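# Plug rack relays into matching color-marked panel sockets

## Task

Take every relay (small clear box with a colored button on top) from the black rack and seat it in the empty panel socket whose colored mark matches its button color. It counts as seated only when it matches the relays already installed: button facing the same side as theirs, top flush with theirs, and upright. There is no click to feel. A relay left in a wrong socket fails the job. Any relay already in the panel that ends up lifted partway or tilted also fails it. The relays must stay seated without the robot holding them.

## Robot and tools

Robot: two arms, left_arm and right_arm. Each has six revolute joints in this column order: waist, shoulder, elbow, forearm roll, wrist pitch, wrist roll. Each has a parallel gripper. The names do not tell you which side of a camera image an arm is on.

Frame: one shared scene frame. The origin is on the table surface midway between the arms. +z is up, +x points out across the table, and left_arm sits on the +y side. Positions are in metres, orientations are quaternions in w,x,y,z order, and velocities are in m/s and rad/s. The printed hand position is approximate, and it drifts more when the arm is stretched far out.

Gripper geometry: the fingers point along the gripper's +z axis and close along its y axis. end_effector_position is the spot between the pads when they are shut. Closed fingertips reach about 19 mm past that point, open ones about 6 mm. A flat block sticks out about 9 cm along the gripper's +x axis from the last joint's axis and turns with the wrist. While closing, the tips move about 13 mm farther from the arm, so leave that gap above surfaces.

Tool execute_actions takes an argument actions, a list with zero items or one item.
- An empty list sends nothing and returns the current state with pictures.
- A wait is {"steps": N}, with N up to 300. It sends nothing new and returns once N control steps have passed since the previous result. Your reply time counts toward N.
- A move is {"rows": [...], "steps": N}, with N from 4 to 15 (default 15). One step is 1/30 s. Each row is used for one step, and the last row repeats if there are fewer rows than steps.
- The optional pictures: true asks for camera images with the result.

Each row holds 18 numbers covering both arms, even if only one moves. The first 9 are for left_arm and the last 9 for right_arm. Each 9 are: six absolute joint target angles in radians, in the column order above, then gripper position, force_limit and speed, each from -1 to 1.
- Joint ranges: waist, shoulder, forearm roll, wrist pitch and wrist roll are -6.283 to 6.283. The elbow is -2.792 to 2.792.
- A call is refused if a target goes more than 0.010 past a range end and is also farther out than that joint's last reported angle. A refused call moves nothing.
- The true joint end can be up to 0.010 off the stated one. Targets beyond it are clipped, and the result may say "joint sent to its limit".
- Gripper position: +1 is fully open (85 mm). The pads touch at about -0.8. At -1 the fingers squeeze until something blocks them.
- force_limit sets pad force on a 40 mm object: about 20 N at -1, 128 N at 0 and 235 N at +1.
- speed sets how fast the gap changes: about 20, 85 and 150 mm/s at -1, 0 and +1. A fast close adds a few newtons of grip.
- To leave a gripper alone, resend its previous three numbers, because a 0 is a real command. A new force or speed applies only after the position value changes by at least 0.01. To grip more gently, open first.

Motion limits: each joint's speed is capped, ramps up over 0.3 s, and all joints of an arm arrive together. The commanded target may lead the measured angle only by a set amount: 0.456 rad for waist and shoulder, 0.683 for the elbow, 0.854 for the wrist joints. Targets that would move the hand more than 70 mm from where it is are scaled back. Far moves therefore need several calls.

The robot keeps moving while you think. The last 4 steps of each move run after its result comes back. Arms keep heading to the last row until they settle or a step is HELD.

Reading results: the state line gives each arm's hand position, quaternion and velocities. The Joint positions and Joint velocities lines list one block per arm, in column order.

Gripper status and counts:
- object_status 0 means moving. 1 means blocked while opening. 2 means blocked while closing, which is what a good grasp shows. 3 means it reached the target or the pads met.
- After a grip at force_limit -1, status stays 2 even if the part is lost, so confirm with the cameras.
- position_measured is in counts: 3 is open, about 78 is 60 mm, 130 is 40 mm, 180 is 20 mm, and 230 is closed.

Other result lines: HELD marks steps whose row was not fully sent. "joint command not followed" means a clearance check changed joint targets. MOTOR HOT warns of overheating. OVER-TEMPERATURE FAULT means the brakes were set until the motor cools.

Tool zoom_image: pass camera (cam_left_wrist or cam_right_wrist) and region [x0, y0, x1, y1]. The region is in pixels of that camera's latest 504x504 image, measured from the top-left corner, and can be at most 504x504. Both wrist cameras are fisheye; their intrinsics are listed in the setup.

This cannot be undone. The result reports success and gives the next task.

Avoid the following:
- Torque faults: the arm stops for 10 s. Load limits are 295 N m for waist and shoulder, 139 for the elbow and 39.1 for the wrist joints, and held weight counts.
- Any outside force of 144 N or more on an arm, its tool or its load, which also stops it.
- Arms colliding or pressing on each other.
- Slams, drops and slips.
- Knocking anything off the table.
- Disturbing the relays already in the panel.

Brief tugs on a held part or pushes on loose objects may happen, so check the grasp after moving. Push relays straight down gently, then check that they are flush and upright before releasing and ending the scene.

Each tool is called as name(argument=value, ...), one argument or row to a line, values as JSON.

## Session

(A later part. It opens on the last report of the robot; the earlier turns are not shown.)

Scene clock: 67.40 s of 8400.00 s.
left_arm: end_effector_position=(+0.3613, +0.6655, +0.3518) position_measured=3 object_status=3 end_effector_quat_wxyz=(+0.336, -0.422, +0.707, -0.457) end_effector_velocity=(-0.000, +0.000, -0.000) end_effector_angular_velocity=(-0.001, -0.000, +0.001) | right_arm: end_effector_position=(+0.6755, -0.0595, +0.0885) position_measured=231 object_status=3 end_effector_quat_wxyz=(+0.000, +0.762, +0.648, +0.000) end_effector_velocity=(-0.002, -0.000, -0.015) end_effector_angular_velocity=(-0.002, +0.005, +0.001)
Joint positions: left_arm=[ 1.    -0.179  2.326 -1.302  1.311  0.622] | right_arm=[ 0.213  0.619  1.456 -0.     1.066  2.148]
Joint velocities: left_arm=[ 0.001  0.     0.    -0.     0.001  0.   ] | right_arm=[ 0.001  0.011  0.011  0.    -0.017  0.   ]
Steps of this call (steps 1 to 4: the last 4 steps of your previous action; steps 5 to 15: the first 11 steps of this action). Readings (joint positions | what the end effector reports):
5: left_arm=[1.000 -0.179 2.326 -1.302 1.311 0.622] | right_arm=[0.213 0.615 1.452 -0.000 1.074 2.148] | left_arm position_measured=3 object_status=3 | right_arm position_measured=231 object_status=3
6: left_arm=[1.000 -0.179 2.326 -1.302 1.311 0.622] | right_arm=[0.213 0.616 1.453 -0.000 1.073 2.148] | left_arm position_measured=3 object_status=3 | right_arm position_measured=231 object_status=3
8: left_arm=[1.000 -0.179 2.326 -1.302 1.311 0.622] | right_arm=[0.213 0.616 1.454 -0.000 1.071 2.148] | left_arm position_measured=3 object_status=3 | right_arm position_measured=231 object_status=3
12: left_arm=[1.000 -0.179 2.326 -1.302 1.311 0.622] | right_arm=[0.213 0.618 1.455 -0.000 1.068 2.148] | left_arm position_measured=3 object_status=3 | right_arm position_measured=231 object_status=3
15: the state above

Hold briefly at the bottom, then lift and inspect.

execute_actions(
  actions=[
    {"rows":[[1.0,-0.179,2.326,-1.302,1.311,0.622,1,0,0,0.2129,0.6198,1.4568,0,1.0650,2.1485,-1,-0.5,1],[1.0,-0.179,2.326,-1.302,1.311,0.622,1,0,0,0.2129,0.6198,1.4568,0,1.0650,2.1485,-1,-0.5,1],[1.0,-0.179,2.326,-1.302,1.311,0.622,1,0,0,0.2129,0.6163,1.4536,0,1.0717,2.1485,-1,-0.5,1],[1.0,-0.179,2.326,-1.302,1.311,0.622,1,0,0,0.2129,0.6102,1.4480,0,1.0834,2.1485,-1,-0.5,1],[1.0,-0.179,2.326,-1.302,1.311,0.622,1,0,0,0.2129,0.6025,1.4409,0,1.0982,2.1485,-1,-0.5,1],[1.0,-0.179,2.326,-1.302,1.311,0.622,1,0,0,0.2129,0.59,1.427,0,1.1246,2.1485,-1,-0.5,1],[1.0,-0.179,2.326,-1.302,1.311,0.622,1,0,0,0.2129,0.5668,1.4018,0,1.173,2.1485,0.3,-0.5,1]],"steps":15},
  ],
)

execute_actions(
  actions=[
    {"rows":[[1.0,-0.179,2.326,-1.302,1.311,0.622,1,0,0,0.2129,0.5668,1.4018,0,1.173,2.1485,0.3,-0.5,1]],"steps":6},
  ],
  pictures=true,
)

zoom_image(
  camera="cam_right_wrist",
  region=[150,0,350,330],
)

Scene clock: 67.97 s of 8400.00 s.
left_arm: end_effector_position=(+0.3613, +0.6655, +0.3518) position_measured=3 object_status=3 end_effector_quat_wxyz=(+0.336, -0.422, +0.707, -0.457) end_effector_velocity=(+0.001, -0.001, +0.000) end_effector_angular_velocity=(-0.002, +0.001, -0.001) | right_arm: end_effector_position=(+0.6750, -0.0597, +0.1599) position_measured=203 object_status=0 end_effector_quat_wxyz=(+0.000, +0.762, +0.648, +0.001) end_effector_velocity=(-0.014, -0.006, +0.025) end_effector_angular_velocity=(-0.013, +0.028, +0.001)
Joint positions: left_arm=[ 1.    -0.179  2.326 -1.302  1.311  0.622] | right_arm=[0.213 0.567 1.402 0.    1.172 2.149]
Joint velocities: left_arm=[-0.003  0.    -0.    -0.    -0.    -0.002] | right_arm=[ 0.001 -0.024 -0.008 -0.     0.063 -0.   ]
Steps of this call (steps 1 to 4: the last 4 steps of your previous action; steps 5 to 6: the robot went on to your last target; steps 7 to 17: the first 11 steps of this action). Readings (joint positions | what the end effector reports):
7: left_arm=[1.000 -0.179 2.326 -1.302 1.311 0.622] | right_arm=[0.213 0.620 1.457 -0.000 1.065 2.149] | left_arm position_measured=3 object_status=3 | right_arm position_measured=231 object_status=3
8: left_arm=[1.000 -0.179 2.326 -1.302 1.311 0.622] | right_arm=[0.213 0.620 1.457 -0.000 1.065 2.149] | left_arm position_measured=3 object_status=3 | right_arm position_measured=231 object_status=3
10: left_arm=[1.000 -0.179 2.326 -1.302 1.311 0.622] | right_arm=[0.213 0.619 1.456 -0.000 1.068 2.149] | left_arm position_measured=3 object_status=3 | right_arm position_measured=231 object_status=3
14: left_arm=[1.000 -0.179 2.326 -1.302 1.311 0.622] | right_arm=[0.213 0.591 1.427 -0.000 1.125 2.149] | left_arm position_measured=3 object_status=3 | right_arm position_measured=231 object_status=0
17: the state above

Scene clock: 68.17 s of 8400.00 s.
left_arm: end_effector_position=(+0.3613, +0.6655, +0.3518) position_measured=3 object_status=3 end_effector_quat_wxyz=(+0.336, -0.422, +0.707, -0.457) end_effector_velocity=(+0.000, +0.000, -0.000) end_effector_angular_velocity=(+0.001, +0.001, +0.001) | right_arm: end_effector_position=(+0.6746, -0.0599, +0.1599) position_measured=125 object_status=0 end_effector_quat_wxyz=(+0.000, +0.762, +0.648, +0.000) end_effector_velocity=(+0.001, +0.001, +0.001) end_effector_angular_velocity=(+0.001, -0.002, +0.000)
Joint positions: left_arm=[ 1.    -0.179  2.326 -1.302  1.311  0.622] | right_arm=[0.213 0.567 1.402 0.    1.173 2.149]
Joint velocities: left_arm=[-0.    -0.    -0.     0.    -0.002 -0.   ] | right_arm=[ 0.001 -0.    -0.002  0.001  0.001  0.   ]
Steps of this call (steps 1 to 4: the last 4 steps of your previous action; steps 5 to 6: the first 2 steps of this action). Readings (joint positions | what the end effector reports):
5: left_arm=[1.000 -0.179 2.326 -1.302 1.311 0.622] | right_arm=[0.213 0.567 1.402 0.000 1.173 2.149] | left_arm position_measured=3 object_status=3 | right_arm position_measured=138 object_status=0
6: the state above

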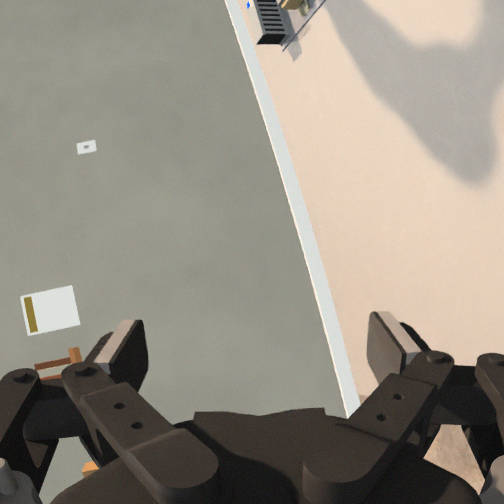

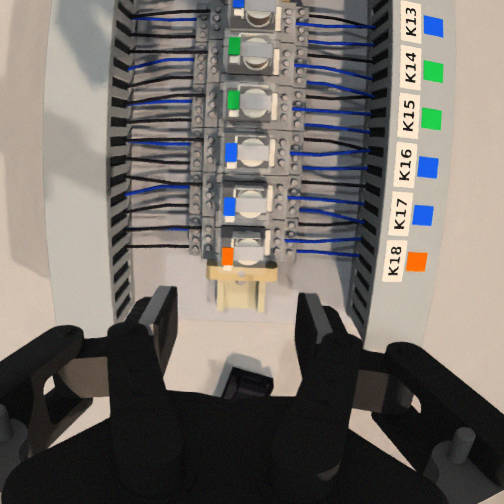

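Region (150, 0, 350, 330) of cam_right_wrist's 504x504 image, scaled by 1.527, with more detail than that image has; it fills the left 305 columns of this view, and the rest is white.

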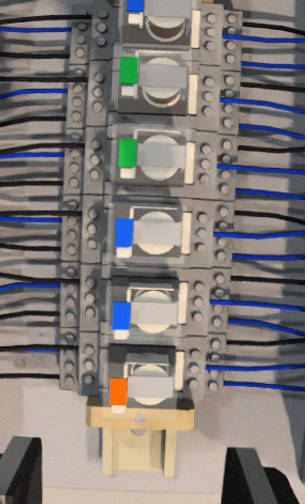

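finished_scene(
  scene=2,
)

The scene is finished: the task was done.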